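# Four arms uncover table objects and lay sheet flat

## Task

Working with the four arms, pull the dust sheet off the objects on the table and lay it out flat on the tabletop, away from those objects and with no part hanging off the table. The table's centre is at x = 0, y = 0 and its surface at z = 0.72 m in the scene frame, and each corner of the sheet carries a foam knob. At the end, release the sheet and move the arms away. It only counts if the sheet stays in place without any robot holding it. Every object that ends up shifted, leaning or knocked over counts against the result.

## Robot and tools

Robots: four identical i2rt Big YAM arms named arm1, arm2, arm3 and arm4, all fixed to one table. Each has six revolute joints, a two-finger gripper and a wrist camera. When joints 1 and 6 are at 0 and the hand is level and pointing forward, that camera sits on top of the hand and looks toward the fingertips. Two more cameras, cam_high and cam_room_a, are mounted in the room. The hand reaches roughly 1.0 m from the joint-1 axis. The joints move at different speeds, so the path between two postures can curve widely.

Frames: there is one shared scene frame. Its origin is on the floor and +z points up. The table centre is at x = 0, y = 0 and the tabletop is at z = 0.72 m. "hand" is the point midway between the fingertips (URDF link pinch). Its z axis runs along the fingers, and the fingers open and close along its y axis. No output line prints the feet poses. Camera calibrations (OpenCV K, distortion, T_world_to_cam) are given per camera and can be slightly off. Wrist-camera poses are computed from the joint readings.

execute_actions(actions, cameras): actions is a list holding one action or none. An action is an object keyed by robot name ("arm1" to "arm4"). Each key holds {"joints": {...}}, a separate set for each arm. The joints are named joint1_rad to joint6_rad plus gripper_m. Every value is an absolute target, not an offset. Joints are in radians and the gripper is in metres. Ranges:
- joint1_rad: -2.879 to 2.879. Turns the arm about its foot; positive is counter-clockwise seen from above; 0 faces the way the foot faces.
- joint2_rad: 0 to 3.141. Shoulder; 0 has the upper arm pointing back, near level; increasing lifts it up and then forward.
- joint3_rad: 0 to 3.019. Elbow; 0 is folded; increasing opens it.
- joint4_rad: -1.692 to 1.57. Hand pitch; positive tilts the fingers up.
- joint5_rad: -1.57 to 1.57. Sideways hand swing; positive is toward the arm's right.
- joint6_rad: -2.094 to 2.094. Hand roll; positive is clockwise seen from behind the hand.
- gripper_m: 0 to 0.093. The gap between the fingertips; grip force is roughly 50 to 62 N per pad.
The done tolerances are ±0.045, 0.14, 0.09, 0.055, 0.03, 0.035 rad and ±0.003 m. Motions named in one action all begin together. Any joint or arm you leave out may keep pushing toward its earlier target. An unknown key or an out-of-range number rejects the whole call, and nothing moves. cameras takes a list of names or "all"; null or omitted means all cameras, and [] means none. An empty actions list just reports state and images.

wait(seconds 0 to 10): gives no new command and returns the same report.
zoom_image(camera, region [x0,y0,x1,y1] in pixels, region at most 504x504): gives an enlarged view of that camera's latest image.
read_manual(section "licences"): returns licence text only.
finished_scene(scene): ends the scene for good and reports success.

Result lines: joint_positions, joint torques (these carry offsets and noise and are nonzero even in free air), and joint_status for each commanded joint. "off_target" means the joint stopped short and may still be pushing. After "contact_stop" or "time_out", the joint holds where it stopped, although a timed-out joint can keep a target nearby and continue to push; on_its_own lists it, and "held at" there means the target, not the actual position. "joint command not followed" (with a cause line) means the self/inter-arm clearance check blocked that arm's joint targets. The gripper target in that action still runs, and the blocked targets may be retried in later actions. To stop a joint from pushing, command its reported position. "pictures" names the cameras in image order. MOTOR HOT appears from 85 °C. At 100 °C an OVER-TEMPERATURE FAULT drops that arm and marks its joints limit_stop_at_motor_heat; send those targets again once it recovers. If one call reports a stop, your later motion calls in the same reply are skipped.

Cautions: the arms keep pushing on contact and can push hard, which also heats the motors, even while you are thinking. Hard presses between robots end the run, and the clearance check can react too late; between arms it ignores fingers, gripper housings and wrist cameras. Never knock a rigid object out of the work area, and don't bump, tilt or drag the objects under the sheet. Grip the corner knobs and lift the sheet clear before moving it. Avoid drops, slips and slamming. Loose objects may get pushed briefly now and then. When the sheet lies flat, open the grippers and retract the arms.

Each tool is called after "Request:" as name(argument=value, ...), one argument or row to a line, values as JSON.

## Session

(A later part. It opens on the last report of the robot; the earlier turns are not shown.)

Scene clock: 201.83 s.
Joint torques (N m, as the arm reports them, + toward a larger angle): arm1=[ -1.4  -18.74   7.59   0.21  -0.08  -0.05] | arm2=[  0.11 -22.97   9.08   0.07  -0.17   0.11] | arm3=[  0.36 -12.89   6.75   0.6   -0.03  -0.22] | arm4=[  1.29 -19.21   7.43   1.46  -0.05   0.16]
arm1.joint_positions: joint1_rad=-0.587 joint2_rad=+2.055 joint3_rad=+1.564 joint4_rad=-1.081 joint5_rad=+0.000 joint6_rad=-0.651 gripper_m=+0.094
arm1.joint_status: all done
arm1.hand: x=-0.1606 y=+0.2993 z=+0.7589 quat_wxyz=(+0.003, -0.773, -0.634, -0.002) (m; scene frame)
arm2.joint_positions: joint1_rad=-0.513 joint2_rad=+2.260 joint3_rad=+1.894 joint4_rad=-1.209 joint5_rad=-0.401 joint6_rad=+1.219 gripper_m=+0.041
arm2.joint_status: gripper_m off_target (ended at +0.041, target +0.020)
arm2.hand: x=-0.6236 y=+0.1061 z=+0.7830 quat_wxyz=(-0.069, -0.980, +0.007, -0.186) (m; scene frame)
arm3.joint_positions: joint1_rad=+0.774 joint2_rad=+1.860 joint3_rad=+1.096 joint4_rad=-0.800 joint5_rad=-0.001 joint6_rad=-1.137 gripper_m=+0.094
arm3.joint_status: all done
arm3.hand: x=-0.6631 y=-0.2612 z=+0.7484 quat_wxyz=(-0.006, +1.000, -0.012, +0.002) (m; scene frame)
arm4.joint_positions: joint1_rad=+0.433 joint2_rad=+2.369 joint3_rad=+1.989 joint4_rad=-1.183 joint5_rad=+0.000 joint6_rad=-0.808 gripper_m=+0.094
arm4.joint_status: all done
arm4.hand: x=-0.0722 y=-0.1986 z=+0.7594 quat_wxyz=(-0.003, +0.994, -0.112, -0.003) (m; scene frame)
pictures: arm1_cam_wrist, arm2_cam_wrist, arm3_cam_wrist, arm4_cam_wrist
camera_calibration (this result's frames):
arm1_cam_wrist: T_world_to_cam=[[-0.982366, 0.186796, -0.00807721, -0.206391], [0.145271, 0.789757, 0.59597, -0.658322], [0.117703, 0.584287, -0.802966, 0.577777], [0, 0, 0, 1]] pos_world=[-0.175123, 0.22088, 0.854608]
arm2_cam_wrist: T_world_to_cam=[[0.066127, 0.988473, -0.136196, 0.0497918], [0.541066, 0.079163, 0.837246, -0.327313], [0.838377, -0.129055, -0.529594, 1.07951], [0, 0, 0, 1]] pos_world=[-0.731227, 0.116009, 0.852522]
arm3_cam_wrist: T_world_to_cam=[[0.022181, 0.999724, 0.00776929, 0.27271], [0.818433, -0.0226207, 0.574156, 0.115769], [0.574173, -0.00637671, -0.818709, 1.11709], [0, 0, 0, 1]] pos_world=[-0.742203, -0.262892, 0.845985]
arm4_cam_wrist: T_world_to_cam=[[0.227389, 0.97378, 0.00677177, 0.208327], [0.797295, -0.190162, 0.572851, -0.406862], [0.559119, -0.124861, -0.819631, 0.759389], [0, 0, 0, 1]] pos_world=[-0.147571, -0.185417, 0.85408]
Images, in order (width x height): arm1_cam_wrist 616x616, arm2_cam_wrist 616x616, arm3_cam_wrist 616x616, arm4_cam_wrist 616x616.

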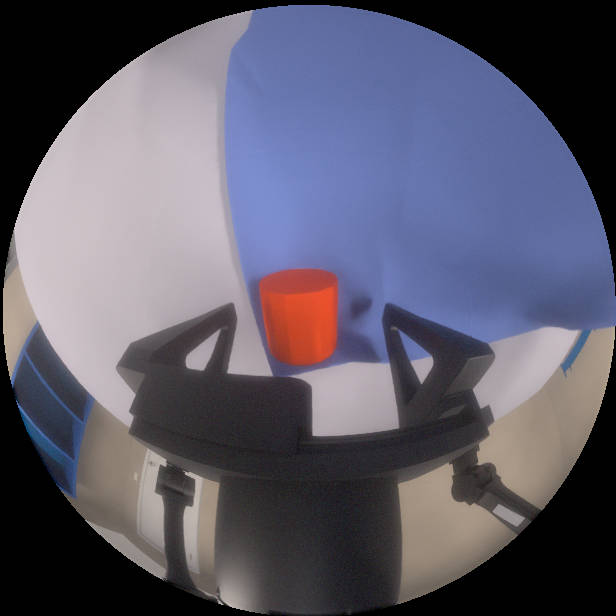

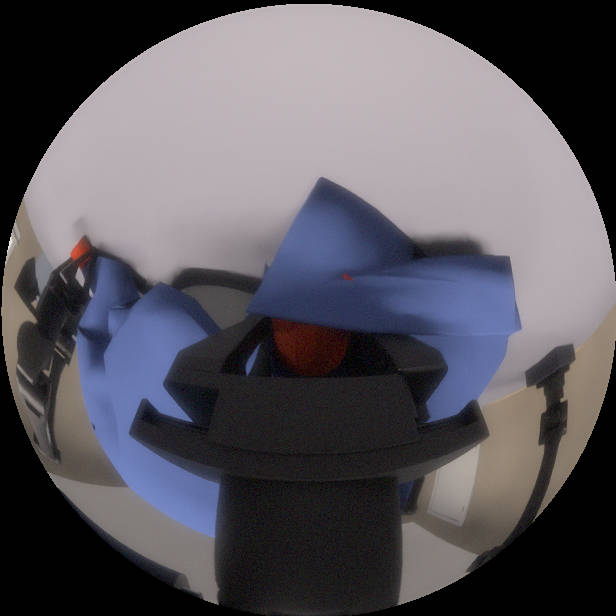

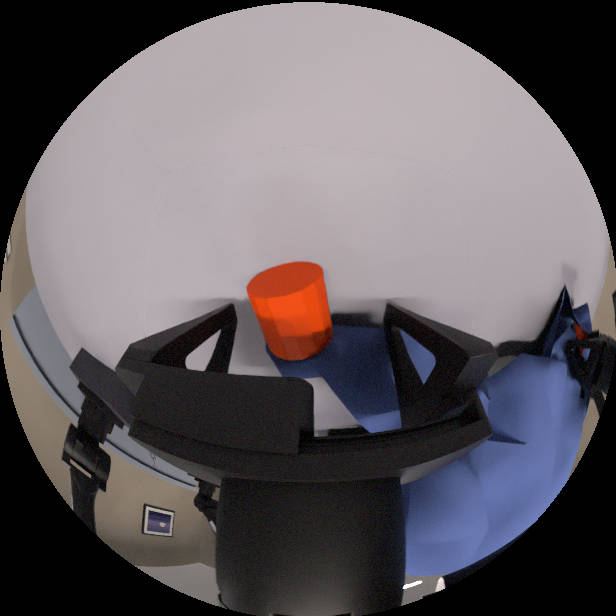

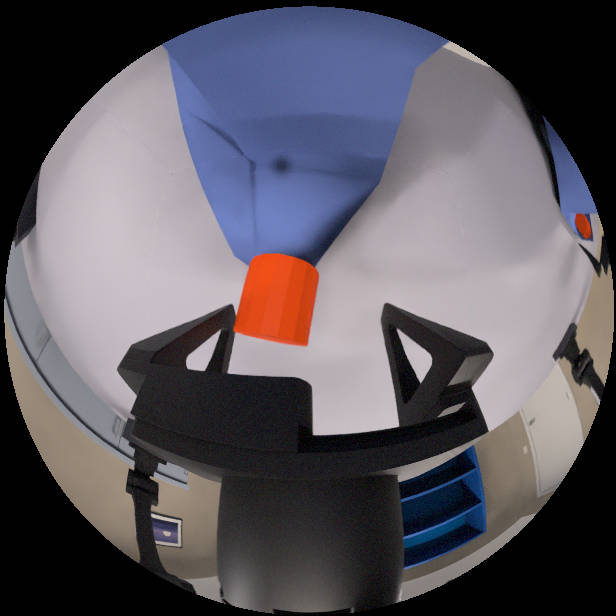

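Request:
execute_actions(
  actions=[
    {"arm1":{"joints":{"gripper_m":0.02}},"arm3":{"joints":{"gripper_m":0.02}},"arm4":{"joints":{"joint3_rad":1.95,"joint1_rad":0.45}}},
  ],
  cameras=[],
)

Request:
execute_actions(
  actions=[
    {"arm4":{"joints":{"gripper_m":0.02}}},
  ],
  cameras=["arm1_cam_wrist","arm3_cam_wrist","arm4_cam_wrist"],
)

Scene clock: 209.40 s.
Joint torques (N m, as the arm reports them, + toward a larger angle): arm1=[ -1.5  -18.65   7.65   0.1   -0.03  -0.12] | arm2=[ -0.46 -23.71   9.08   0.05  -0.16   0.11] | arm3=[  0.37 -12.52   6.76   0.63  -0.03  -0.22] | arm4=[  2.17 -19.21   7.25   1.28  -0.05   0.16]
arm1.joint_positions: joint1_rad=-0.587 joint2_rad=+2.055 joint3_rad=+1.564 joint4_rad=-1.081 joint5_rad=+0.000 joint6_rad=-0.651 gripper_m=+0.039
arm1.joint_status: gripper_m off_target (ended at +0.039, target +0.020)
arm1.hand: x=-0.1606 y=+0.2993 z=+0.7589 quat_wxyz=(+0.003, -0.773, -0.634, -0.002) (m; scene frame)
arm2.joint_positions: joint1_rad=-0.513 joint2_rad=+2.260 joint3_rad=+1.894 joint4_rad=-1.209 joint5_rad=-0.401 joint6_rad=+1.219 gripper_m=+0.041
arm2.joint_status: not commanded
arm2.hand: x=-0.6236 y=+0.1061 z=+0.7830 quat_wxyz=(-0.068, -0.980, +0.007, -0.186) (m; scene frame)
arm3.joint_positions: joint1_rad=+0.774 joint2_rad=+1.860 joint3_rad=+1.096 joint4_rad=-0.800 joint5_rad=-0.001 joint6_rad=-1.137 gripper_m=+0.039
arm3.joint_status: gripper_m off_target (ended at +0.039, target +0.020)
arm3.hand: x=-0.6630 y=-0.2611 z=+0.7484 quat_wxyz=(-0.006, +1.000, -0.011, +0.002) (m; scene frame)
arm4.joint_positions: joint1_rad=+0.446 joint2_rad=+2.373 joint3_rad=+1.954 joint4_rad=-1.181 joint5_rad=+0.000 joint6_rad=-0.808 gripper_m=+0.094
arm4.joint_status: all done
arm4.hand: x=-0.0729 y=-0.2152 z=+0.7449 quat_wxyz=(+0.012, +0.994, -0.105, +0.008) (m; scene frame)
pictures: none
No camera images: the call's "cameras" was empty. Leave "cameras" out to get every camera's image.

Scene clock: 210.07 s.
Joint torques (N m, as the arm reports them, + toward a larger angle): arm1=[ -0.96 -18.57   7.6    0.41  -0.08  -0.16] | arm2=[  0.17 -23.93   9.08   0.08  -0.19   0.14] | arm3=[  0.39 -12.62   6.78   0.65  -0.03  -0.21] | arm4=[  1.75 -19.4    7.09   1.26  -0.04   0.14]
arm1.joint_positions: joint1_rad=-0.587 joint2_rad=+2.055 joint3_rad=+1.564 joint4_rad=-1.081 joint5_rad=+0.000 joint6_rad=-0.651 gripper_m=+0.039
arm1.joint_status: not commanded
arm1.hand: x=-0.1606 y=+0.2993 z=+0.7589 quat_wxyz=(+0.003, -0.773, -0.634, -0.002) (m; scene frame)
arm2.joint_positions: joint1_rad=-0.513 joint2_rad=+2.260 joint3_rad=+1.894 joint4_rad=-1.209 joint5_rad=-0.401 joint6_rad=+1.219 gripper_m=+0.041
arm2.joint_status: not commanded
arm2.hand: x=-0.6236 y=+0.1061 z=+0.7830 quat_wxyz=(-0.068, -0.980, +0.007, -0.186) (m; scene frame)
arm3.joint_positions: joint1_rad=+0.774 joint2_rad=+1.860 joint3_rad=+1.096 joint4_rad=-0.800 joint5_rad=-0.001 joint6_rad=-1.137 gripper_m=+0.039
arm3.joint_status: not commanded
arm3.hand: x=-0.6630 y=-0.2611 z=+0.7484 quat_wxyz=(-0.006, +1.000, -0.011, +0.002) (m; scene frame)
arm4.joint_positions: joint1_rad=+0.446 joint2_rad=+2.373 joint3_rad=+1.954 joint4_rad=-1.181 joint5_rad=+0.000 joint6_rad=-0.807 gripper_m=+0.037
arm4.joint_status: gripper_m off_target (ended at +0.037, target +0.020)
arm4.hand: x=-0.0729 y=-0.2152 z=+0.7449 quat_wxyz=(+0.012, +0.994, -0.105, +0.008) (m; scene frame)
pictures: arm1_cam_wrist, arm3_cam_wrist, arm4_cam_wrist
camera_calibration (this result's frames):
arm1_cam_wrist: T_world_to_cam=[[-0.982366, 0.186796, -0.00807721, -0.206391], [0.145271, 0.789757, 0.59597, -0.658322], [0.117703, 0.584287, -0.802966, 0.577777], [0, 0, 0, 1]] pos_world=[-0.175123, 0.22088, 0.854608]
arm3_cam_wrist: T_world_to_cam=[[0.0217983, 0.999728, 0.00827441, 0.271966], [0.818326, -0.0225963, 0.57431, 0.115573], [0.574341, -0.00574781, -0.818596, 1.11727], [0, 0, 0, 1]] pos_world=[-0.7422, -0.262859, 0.84597]
arm4_cam_wrist: T_world_to_cam=[[0.21484, 0.976465, -0.0189923, 0.243585], [0.788727, -0.162, 0.593013, -0.410693], [0.57598, -0.142383, -0.804969, 0.732332], [0, 0, 0, 1]] pos_world=[-0.150215, -0.200113, 0.837678]
Images, in order (width x height): arm1_cam_wrist 616x616, arm3_cam_wrist 616x616, arm4_cam_wrist 616x616.

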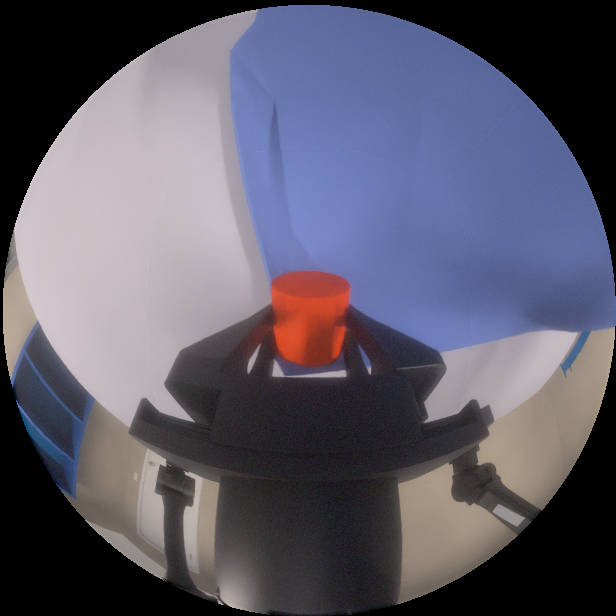

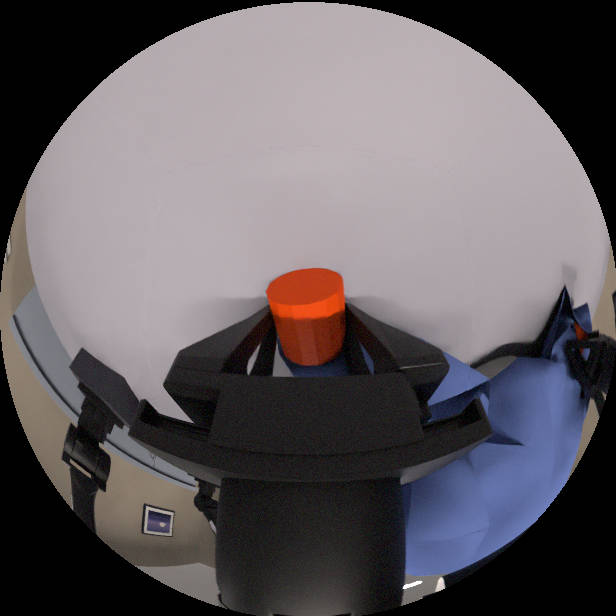

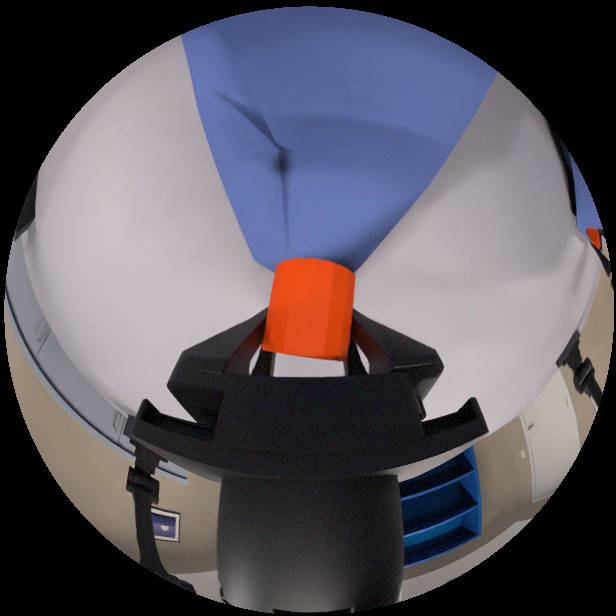

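Request:
execute_actions(
  actions=[
    {"arm1":{"joints":{"joint1_rad":-0.542,"joint2_rad":1.58,"joint3_rad":1.63,"joint4_rad":-1.413}},"arm2":{"joints":{"joint1_rad":-0.70,"joint2_rad":1.53,"joint3_rad":1.5,"joint4_rad":-1.35,"joint5_rad":0}},"arm3":{"joints":{"joint1_rad":0.89,"joint2_rad":1.45,"joint3_rad":1.38,"joint4_rad":-1.304}},"arm4":{"joints":{"joint1_rad":0.532,"joint2_rad":1.885,"joint3_rad":1.89,"joint4_rad":-1.385}}},
  ],
)

Scene clock: 236.33 s.
Joint torques (N m, as the arm reports them, + toward a larger angle): arm1=[  0.1  -14.98  10.1   -0.34  -0.49  -0.09] | arm2=[ -2.11 -15.45   8.77  -0.84   0.89  -0.38] | arm3=[  1.99 -11.96   9.84  -1.36  -0.78  -0.06] | arm4=[  1.69 -16.08   9.49   0.44  -0.04   0.12]
arm1.joint_positions: joint1_rad=-0.556 joint2_rad=+1.576 joint3_rad=+1.622 joint4_rad=-1.396 joint5_rad=+0.012 joint6_rad=-0.651 gripper_m=+0.039
arm1.joint_status: all done
arm1.hand: x=-0.0999 y=+0.3318 z=+1.0374 quat_wxyz=(+0.003, -0.759, -0.642, +0.109) (m; scene frame)
arm2.joint_positions: joint1_rad=-0.657 joint2_rad=+1.555 joint3_rad=+1.499 joint4_rad=-1.324 joint5_rad=-0.020 joint6_rad=+1.264 gripper_m=+0.041
arm2.joint_status: all done
arm2.hand: x=-0.6927 y=+0.3083 z=+1.0197 quat_wxyz=(-0.092, -0.990, +0.100, +0.030) (m; scene frame)
arm3.joint_positions: joint1_rad=+0.873 joint2_rad=+1.462 joint3_rad=+1.387 joint4_rad=-1.256 joint5_rad=+0.017 joint6_rad=-1.150 gripper_m=+0.039
arm3.joint_status: all done
arm3.hand: x=-0.7118 y=-0.2691 z=+1.0307 quat_wxyz=(-0.113, +0.992, +0.044, -0.043) (m; scene frame)
arm4.joint_positions: joint1_rad=+0.528 joint2_rad=+1.877 joint3_rad=+1.879 joint4_rad=-1.367 joint5_rad=+0.000 joint6_rad=-0.802 gripper_m=+0.037
arm4.joint_status: all done
arm4.hand: x=-0.0893 y=-0.2866 z=+1.0324 quat_wxyz=(-0.078, +0.992, -0.067, -0.067) (m; scene frame)
pictures: arm1_cam_wrist, arm2_cam_wrist, arm3_cam_wrist, arm4_cam_wrist, cam_high, cam_room_a
camera_calibration (this result's frames):
arm1_cam_wrist: T_world_to_cam=[[-0.976691, 0.165661, 0.136499, -0.292984], [0.210005, 0.869059, 0.447922, -0.725052], [-0.0444225, 0.466147, -0.883592, 0.881974], [0, 0, 0, 1]] pos_world=[-0.0947105, 0.267519, 1.14406]
arm2_cam_wrist: T_world_to_cam=[[0.214321, 0.955548, -0.202472, 0.0670686], [0.836214, -0.0723699, 0.543608, 0.0464669], [0.50479, -0.285817, -0.814552, 1.39673], [0, 0, 0, 1]] pos_world=[-0.758286, 0.338484, 1.12603]
arm3_cam_wrist: T_world_to_cam=[[-0.0786518, 0.971355, 0.224239, -0.0231276], [0.867978, -0.0439115, 0.494657, 0.104845], [0.490335, 0.233541, -0.839661, 1.40266], [0, 0, 0, 1]] pos_world=[-0.780593, -0.300508, 1.13108]
arm4_cam_wrist: T_world_to_cam=[[0.148553, 0.977754, 0.148087, 0.1443], [0.87154, -0.200206, 0.447588, -0.433216], [0.467279, 0.0625729, -0.881893, 1.0915], [0, 0, 0, 1]] pos_world=[-0.153904, -0.296121, 1.13512]
Images, in order (width x height): arm1_cam_wrist 616x616, arm2_cam_wrist 616x616, arm3_cam_wrist 616x616, arm4_cam_wrist 616x616, cam_high 504x504, cam_room_a 504x504.

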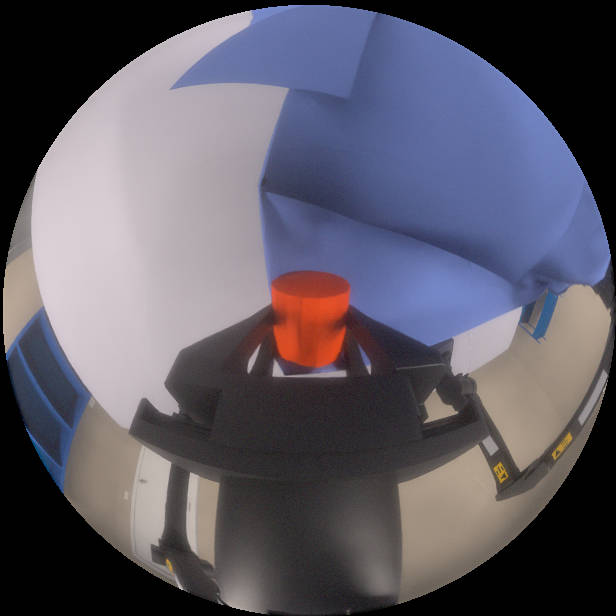

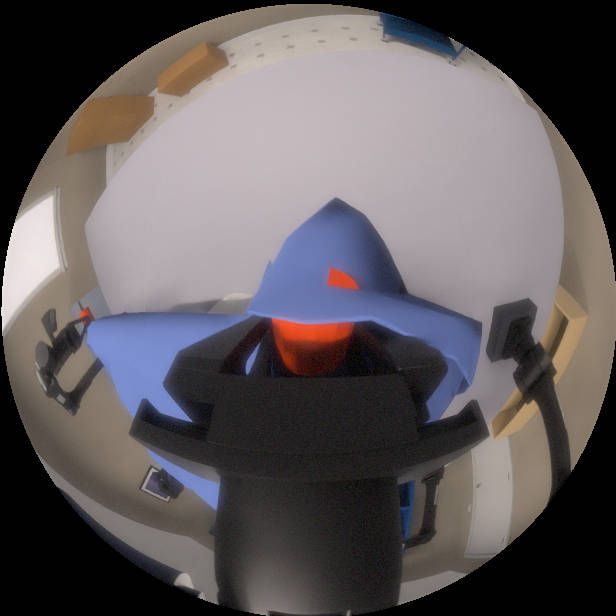

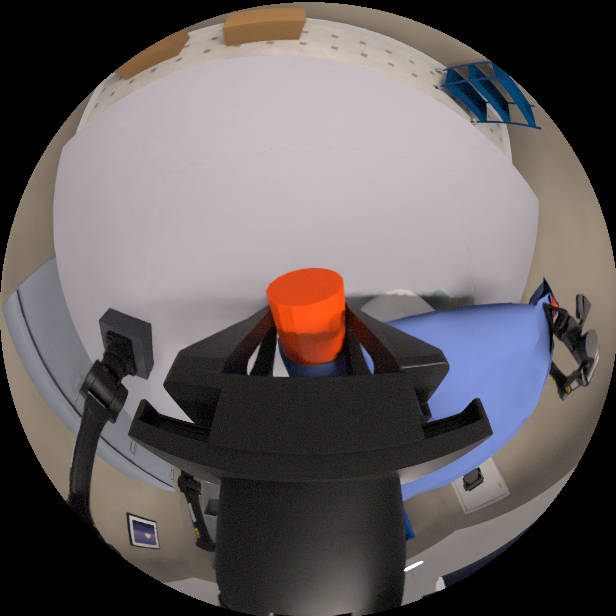

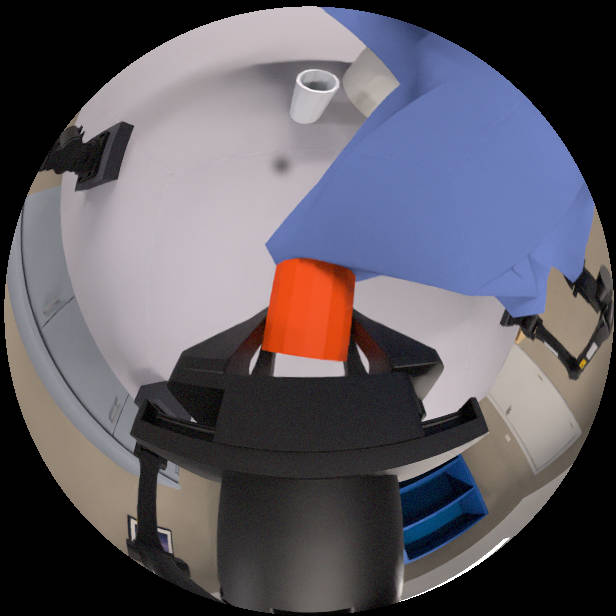

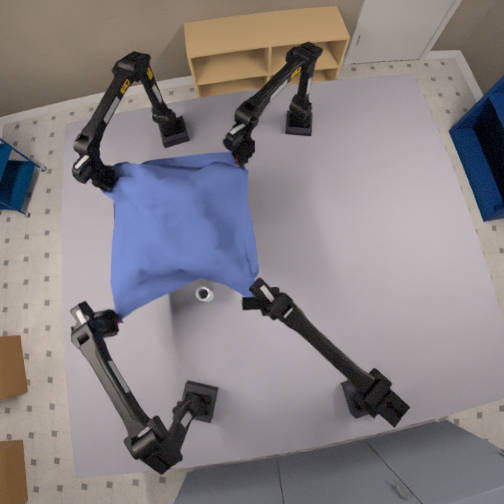

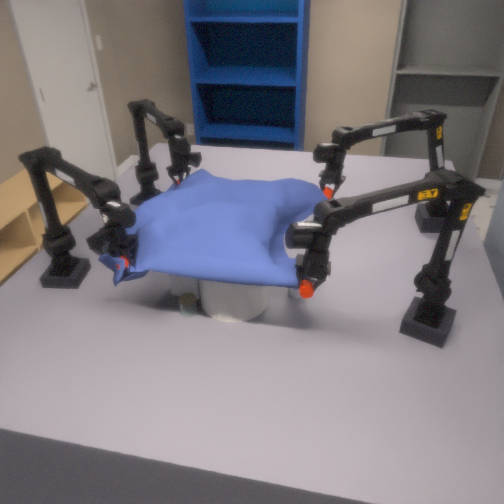

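Request:
execute_actions(
  actions=[
    {"arm1":{"joints":{"joint1_rad":-0.555,"joint2_rad":1.505,"joint3_rad":1.96,"joint4_rad":-1.53}},"arm2":{"joints":{"joint1_rad":-0.594,"joint2_rad":1.45,"joint3_rad":1.85,"joint4_rad":-1.47,"joint5_rad":0}},"arm3":{"joints":{"joint1_rad":0.88,"joint2_rad":1.335,"joint3_rad":1.67,"joint4_rad":-1.43}},"arm4":{"joints":{"joint1_rad":0.517,"joint2_rad":1.59,"joint3_rad":1.9,"joint4_rad":-1.4}}},
  ],
  cameras=["cam_high","cam_room_a","arm4_cam_wrist"],
)

Scene clock: 258.77 s.
Joint torques (N m, as the arm reports them, + toward a larger angle): arm1=[ -1.18 -10.83  12.02   0.42  -0.17  -0.13] | arm2=[ -0.75 -14.71  10.73  -0.49   0.11  -0.43] | arm3=[ 2.21 -9.95 12.41 -0.02 -0.63 -0.02] | arm4=[  1.38 -12.47  10.23   0.9   -0.05   0.1 ]
arm1.joint_positions: joint1_rad=-0.556 joint2_rad=+1.489 joint3_rad=+1.923 joint4_rad=-1.520 joint5_rad=+0.004 joint6_rad=-0.651 gripper_m=+0.039
arm1.joint_status: all done
arm1.hand: x=-0.0933 y=+0.3350 z=+1.2080 quat_wxyz=(-0.008, -0.741, -0.627, +0.239) (m; scene frame)
arm2.joint_positions: joint1_rad=-0.576 joint2_rad=+1.476 joint3_rad=+1.821 joint4_rad=-1.443 joint5_rad=-0.001 joint6_rad=+1.268 gripper_m=+0.041
arm2.joint_status: all done
arm2.hand: x=-0.6639 y=+0.2792 z=+1.1964 quat_wxyz=(-0.219, -0.970, +0.061, +0.084) (m; scene frame)
arm3.joint_positions: joint1_rad=+0.863 joint2_rad=+1.342 joint3_rad=+1.648 joint4_rad=-1.404 joint5_rad=+0.014 joint6_rad=-1.152 gripper_m=+0.039
arm3.joint_status: all done
arm3.hand: x=-0.7045 y=-0.2757 z=+1.1948 quat_wxyz=(-0.215, +0.971, +0.039, -0.094) (m; scene frame)
arm4.joint_positions: joint1_rad=+0.521 joint2_rad=+1.584 joint3_rad=+1.881 joint4_rad=-1.383 joint5_rad=+0.000 joint6_rad=-0.799 gripper_m=+0.037
arm4.joint_status: all done
arm4.hand: x=-0.0513 y=-0.3311 z=+1.2030 quat_wxyz=(-0.183, +0.968, -0.070, -0.154) (m; scene frame)
pictures: arm4_cam_wrist, cam_high, cam_room_a
camera_calibration (this result's frames):
arm4_cam_wrist: T_world_to_cam=[[0.198532, 0.921766, 0.333066, -0.0816326], [0.926068, -0.287694, 0.244192, -0.333138], [0.320909, 0.259962, -0.910735, 1.31948], [0, 0, 0, 1]] pos_world=[-0.0987166, -0.36361, 1.31023]
Images, in order (width x height): arm4_cam_wrist 616x616, cam_high 504x504, cam_room_a 504x504.

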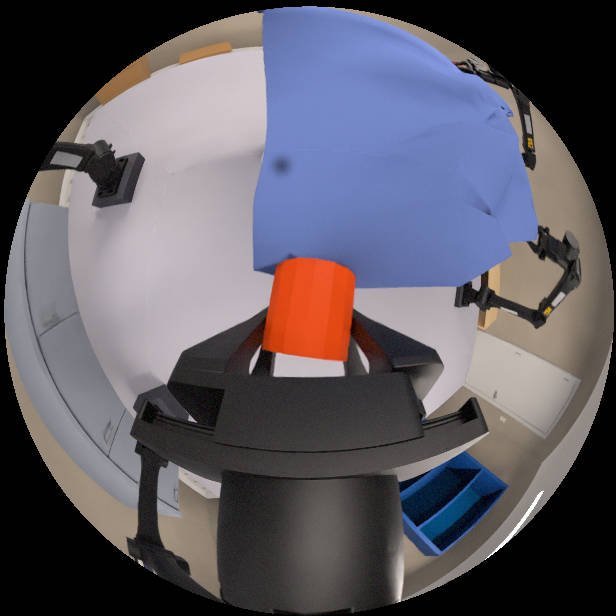

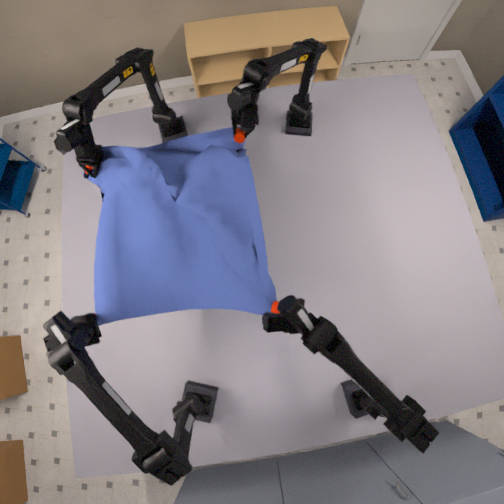

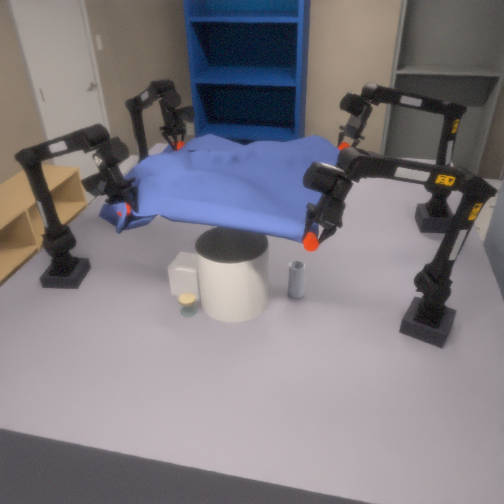

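Request:
execute_actions(
  actions=[
    {"arm1":{"joints":{"joint1_rad":0.219,"joint2_rad":1.086,"joint3_rad":1.56,"joint4_rad":-1.566,"joint6_rad":-1.1}},"arm2":{"joints":{"joint1_rad":0.163,"joint2_rad":1.44,"joint3_rad":1.82,"joint4_rad":-1.456,"joint6_rad":1.9}},"arm3":{"joints":{"joint1_rad":0.06,"joint2_rad":1.265,"joint3_rad":1.6,"joint4_rad":-1.425,"joint6_rad":-1.9}},"arm4":{"joints":{"joint1_rad":-0.178,"joint2_rad":1.33,"joint3_rad":1.615,"joint4_rad":-1.377,"joint6_rad":-1.3}}},
  ],
  cameras=["cam_high","cam_room_a"],
)

Request:
execute_actions(
  actions=[
    {"arm1":{"joints":{"joint1_rad":1.056,"joint2_rad":1.328,"joint3_rad":1.45,"joint4_rad":-1.112,"joint6_rad":-1.55}},"arm2":{"joints":{"joint1_rad":0.686,"joint2_rad":1.905,"joint3_rad":2.15,"joint4_rad":-1.192,"joint6_rad":2.05}},"arm3":{"joints":{"joint1_rad":-0.511,"joint2_rad":1.74,"joint3_rad":1.85,"joint4_rad":-1.08,"joint6_rad":-2.05}},"arm4":{"joints":{"joint1_rad":-0.822,"joint2_rad":1.639,"joint3_rad":1.67,"joint4_rad":-1.009,"joint6_rad":-1.6}}},
  ],
  cameras=["cam_high","cam_room_a"],
)

Scene clock: 282.97 s.
Joint torques (N m, as the arm reports them, + toward a larger angle): arm1=[-0.06 -4.14  8.78  0.42 -0.28 -0.26] | arm2=[  0.71 -15.04   9.53   0.1   -0.02  -0.02] | arm3=[ 0.81 -8.83 10.15  0.67 -0.12 -0.18] | arm4=[ 1.99 -9.23  8.32  1.72 -0.08  0.11]
arm1.joint_positions: joint1_rad=+0.207 joint2_rad=+1.076 joint3_rad=+1.566 joint4_rad=-1.560 joint5_rad=+0.007 joint6_rad=-1.077 gripper_m=+0.039
arm1.joint_status: all done
arm1.hand: x=+0.2656 y=+0.3333 z=+1.2107 quat_wxyz=(-0.049, -0.263, -0.933, +0.240) (m; scene frame)
arm2.joint_positions: joint1_rad=+0.164 joint2_rad=+1.476 joint3_rad=+1.807 joint4_rad=-1.446 joint5_rad=+0.003 joint6_rad=+1.910 gripper_m=+0.041
arm2.joint_status: all done
arm2.hand: x=-0.2859 y=+0.2583 z=+1.1885 quat_wxyz=(-0.215, -0.974, +0.013, -0.070) (m; scene frame)
arm3.joint_positions: joint1_rad=+0.061 joint2_rad=+1.273 joint3_rad=+1.603 joint4_rad=-1.415 joint5_rad=+0.001 joint6_rad=-1.889 gripper_m=+0.039
arm3.joint_status: all done
arm3.hand: x=-0.3429 y=-0.2658 z=+1.2058 quat_wxyz=(-0.232, +0.970, +0.008, +0.077) (m; scene frame)
arm4.joint_positions: joint1_rad=-0.180 joint2_rad=+1.336 joint3_rad=+1.621 joint4_rad=-1.382 joint5_rad=+0.001 joint6_rad=-1.291 gripper_m=+0.037
arm4.joint_status: all done
arm4.hand: x=+0.3211 y=-0.3196 z=+1.2038 quat_wxyz=(-0.233, +0.957, -0.171, -0.024) (m; scene frame)
pictures: cam_high, cam_room_a
Images, in order (width x height): cam_high 504x504, cam_room_a 504x504.

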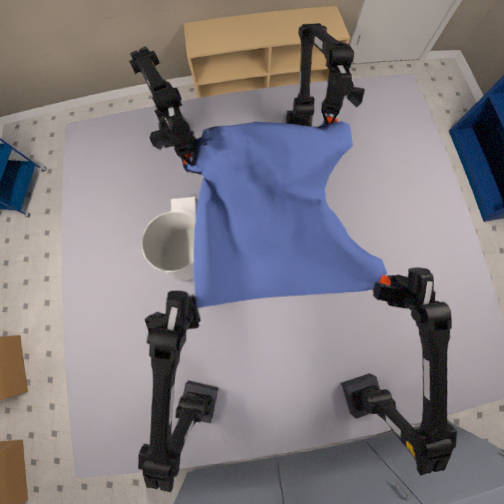

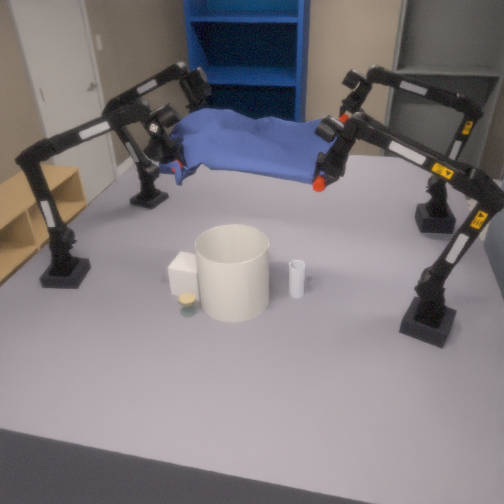

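Scene clock: 285.83 s.
Joint torques (N m, as the arm reports them, + toward a larger angle): arm1=[  1.39 -10.88  10.92   2.36  -0.61  -0.45] | arm2=[  1.37 -22.24  11.9   -0.64  -0.32  -0.47] | arm3=[ -0.22 -16.17  13.93   0.69   0.44  -0.06] | arm4=[  0.81 -16.5   11.85   2.43   0.05   0.1 ]
arm1.joint_positions: joint1_rad=+1.028 joint2_rad=+1.330 joint3_rad=+1.439 joint4_rad=-1.151 joint5_rad=+0.018 joint6_rad=-1.506 gripper_m=+0.039
arm1.joint_status: joint6_rad time_out (moved -0.429 of -0.473); the others done
arm1.on_its_own: joint6_rad reads -1.506 and still pushes toward -1.550 since a time_out
arm1.hand: x=+0.6316 y=+0.3267 z=+1.0931 quat_wxyz=(-0.097, +0.329, -0.908, +0.240) (m; scene frame)
arm2.joint_positions: joint1_rad=+0.673 joint2_rad=+1.936 joint3_rad=+2.113 joint4_rad=-1.159 joint5_rad=+0.010 joint6_rad=+2.104 gripper_m=+0.042
arm2.joint_status: joint6_rad time_out (moved +0.194 of +0.140); the others done
arm2.on_its_own: joint6_rad reads +2.104 and still pushes toward +2.050 since a time_out
arm2.hand: x=+0.0893 y=+0.2550 z=+1.0934 quat_wxyz=(-0.229, -0.947, -0.136, -0.177) (m; scene frame)
arm3.joint_positions: joint1_rad=-0.494 joint2_rad=+1.745 joint3_rad=+1.817 joint4_rad=-1.067 joint5_rad=-0.012 joint6_rad=-2.047 gripper_m=+0.039
arm3.joint_status: all done
arm3.hand: x=+0.0276 y=-0.2570 z=+1.1025 quat_wxyz=(-0.230, +0.941, -0.179, +0.174) (m; scene frame)
arm4.joint_positions: joint1_rad=-0.809 joint2_rad=+1.666 joint3_rad=+1.632 joint4_rad=-1.032 joint5_rad=-0.003 joint6_rad=-1.596 gripper_m=+0.037
arm4.joint_status: all done
arm4.hand: x=+0.6900 y=-0.3189 z=+1.0738 quat_wxyz=(-0.234, +0.913, -0.322, +0.087) (m; scene frame)
pictures: cam_high, cam_room_a
Images, in order (width x height): cam_high 504x504, cam_room_a 504x504.

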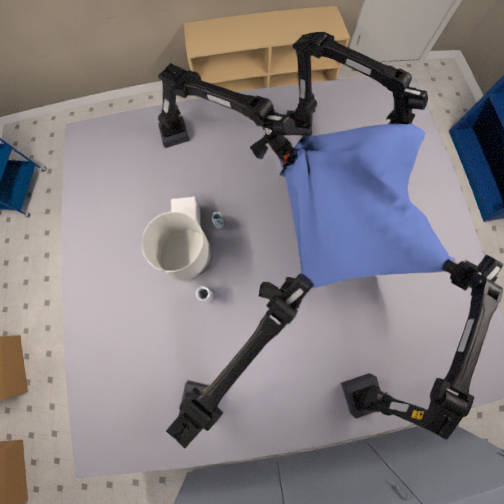

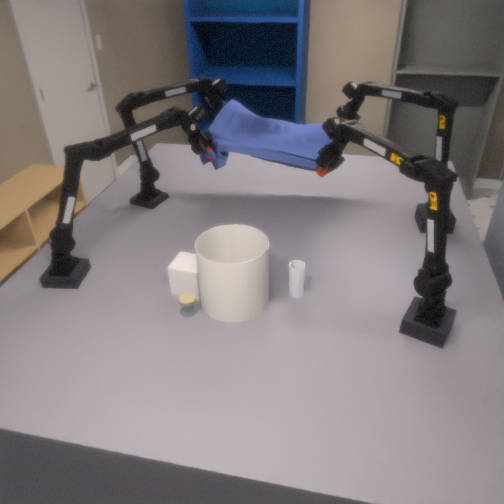

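Request:
execute_actions(
  actions=[
    {"arm1":{"joints":{"joint1_rad":1.069,"joint2_rad":1.748,"joint3_rad":1.175,"joint4_rad":-0.823,"joint6_rad":1.0}},"arm2":{"joints":{"joint1_rad":0.647,"joint2_rad":2.39,"joint3_rad":2.25,"joint4_rad":-1.209,"joint6_rad":2.09}},"arm3":{"joints":{"joint1_rad":-0.537,"joint2_rad":2.075,"joint3_rad":1.575,"joint4_rad":-0.885,"joint6_rad":-2.09}},"arm4":{"joints":{"joint1_rad":-0.789,"joint2_rad":2.09,"joint3_rad":1.555,"joint4_rad":-0.851,"joint6_rad":-2.0}}},
  ],
)

Scene clock: 305.40 s.
Joint torques (N m, as the arm reports them, + toward a larger angle): arm1=[ -1.27 -15.79   9.65   0.71   0.17   0.1 ] | arm2=[  1.91 -24.22   9.83  -0.46  -0.39  -0.07] | arm3=[ -0.08 -17.01   9.81  -0.05   0.24  -0.1 ] | arm4=[  1.57 -20.26   8.37   1.36  -0.03   0.04]
arm1.joint_positions: joint1_rad=+1.064 joint2_rad=+1.749 joint3_rad=+1.149 joint4_rad=-0.833 joint5_rad=-0.001 joint6_rad=+0.989 gripper_m=+0.039
arm1.joint_status: all done
arm1.hand: x=+0.6486 y=+0.3410 z=+0.7817 quat_wxyz=(-0.066, -0.768, -0.637, -0.009) (m; scene frame)
arm2.joint_positions: joint1_rad=+0.627 joint2_rad=+2.392 joint3_rad=+2.233 joint4_rad=-1.195 joint5_rad=+0.012 joint6_rad=+2.104 gripper_m=+0.041
arm2.joint_status: all done
arm2.hand: x=+0.0944 y=+0.2003 z=+0.8087 quat_wxyz=(-0.089, -0.987, -0.119, -0.060) (m; scene frame)
arm3.joint_positions: joint1_rad=-0.524 joint2_rad=+2.065 joint3_rad=+1.567 joint4_rad=-0.871 joint5_rad=-0.008 joint6_rad=-2.086 gripper_m=+0.039
arm3.joint_status: all done
arm3.hand: x=+0.0253 y=-0.2859 z=+0.7976 quat_wxyz=(-0.083, +0.977, -0.183, +0.065) (m; scene frame)
arm4.joint_positions: joint1_rad=-0.791 joint2_rad=+2.115 joint3_rad=+1.537 joint4_rad=-0.863 joint5_rad=-0.001 joint6_rad=-1.991 gripper_m=+0.037
arm4.joint_status: all done
arm4.hand: x=+0.6824 y=-0.3108 z=+0.7674 quat_wxyz=(-0.055, +0.989, -0.132, +0.033) (m; scene frame)
pictures: arm1_cam_wrist, arm2_cam_wrist, arm3_cam_wrist, arm4_cam_wrist, cam_high, cam_room_a
camera_calibration (this result's frames):
arm1_cam_wrist: T_world_to_cam=[[-0.977754, 0.170798, -0.121761, 0.672265], [0.0820174, 0.84558, 0.527511, -0.746919], [0.193057, 0.50579, -0.840777, 0.48395], [0, 0, 0, 1]] pos_world=[0.62514, 0.271981, 0.882758]
arm2_cam_wrist: T_world_to_cam=[[-0.199531, 0.958744, -0.202475, -0.00274243], [0.702281, 0.284018, 0.65279, -0.651885], [0.683365, -0.0119426, -0.729979, 0.656569], [0, 0, 0, 1]] pos_world=[0.00858264, 0.195618, 0.90427]
arm3_cam_wrist: T_world_to_cam=[[0.34708, 0.919965, 0.182208, 0.111579], [0.669235, -0.379064, 0.63909, -0.626338], [0.657008, -0.0998759, -0.747238, 0.67612], [0, 0, 0, 1]] pos_world=[-0.0637764, -0.272543, 0.885178]
arm4_cam_wrist: T_world_to_cam=[[0.261558, 0.957685, 0.120109, 0.0306286], [0.738284, -0.27867, 0.614231, -1.05342], [0.621711, -0.0719828, -0.779932, 0.273244], [0, 0, 0, 1]] pos_world=[0.599832, -0.30322, 0.856475]
Images, in order (width x height): arm1_cam_wrist 616x616, arm2_cam_wrist 616x616, arm3_cam_wrist 616x616, arm4_cam_wrist 616x616, cam_high 504x504, cam_room_a 504x504.

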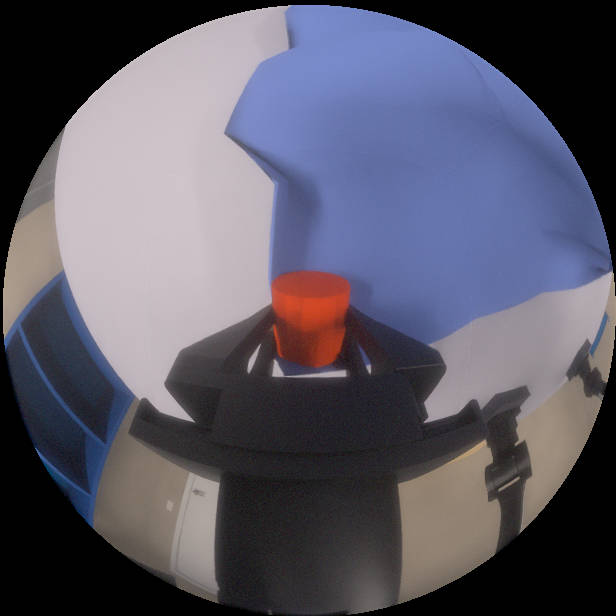

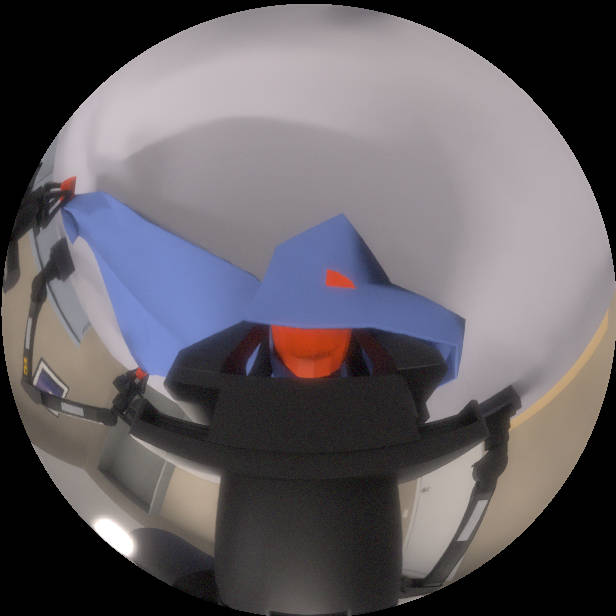

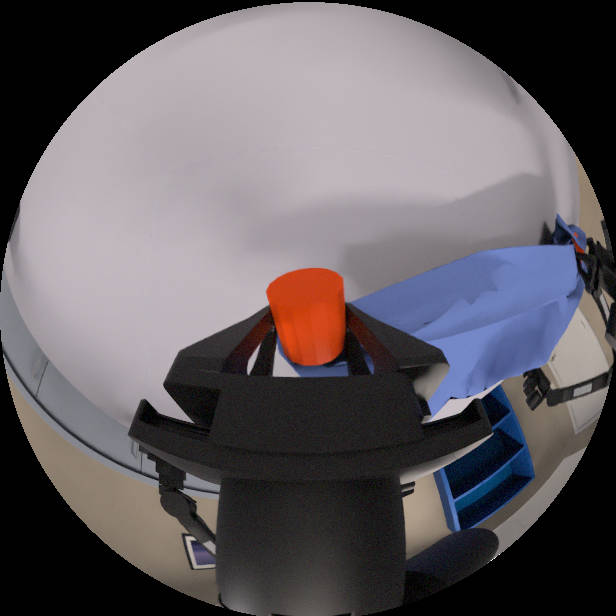

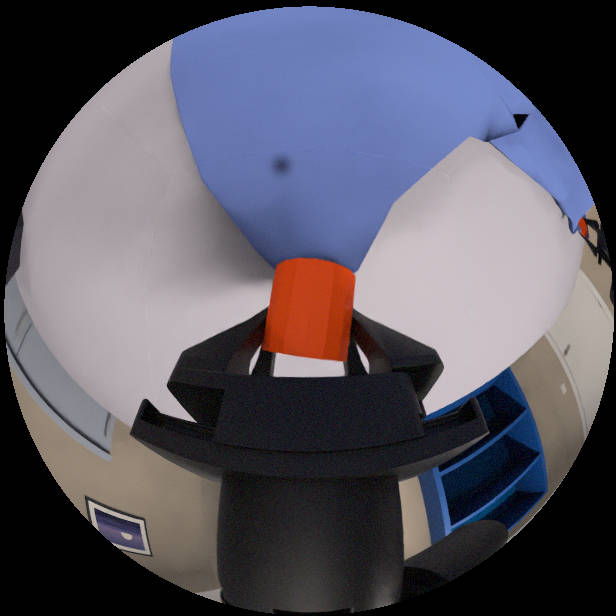

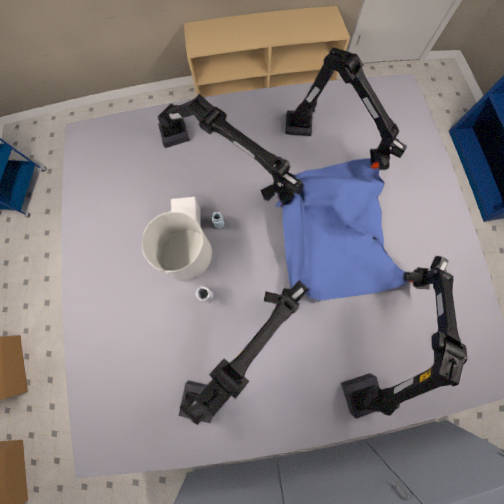

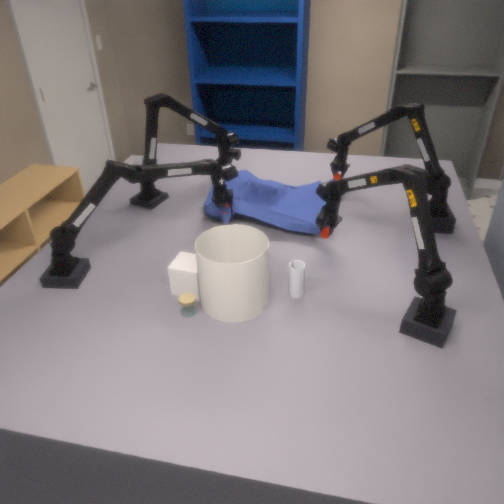

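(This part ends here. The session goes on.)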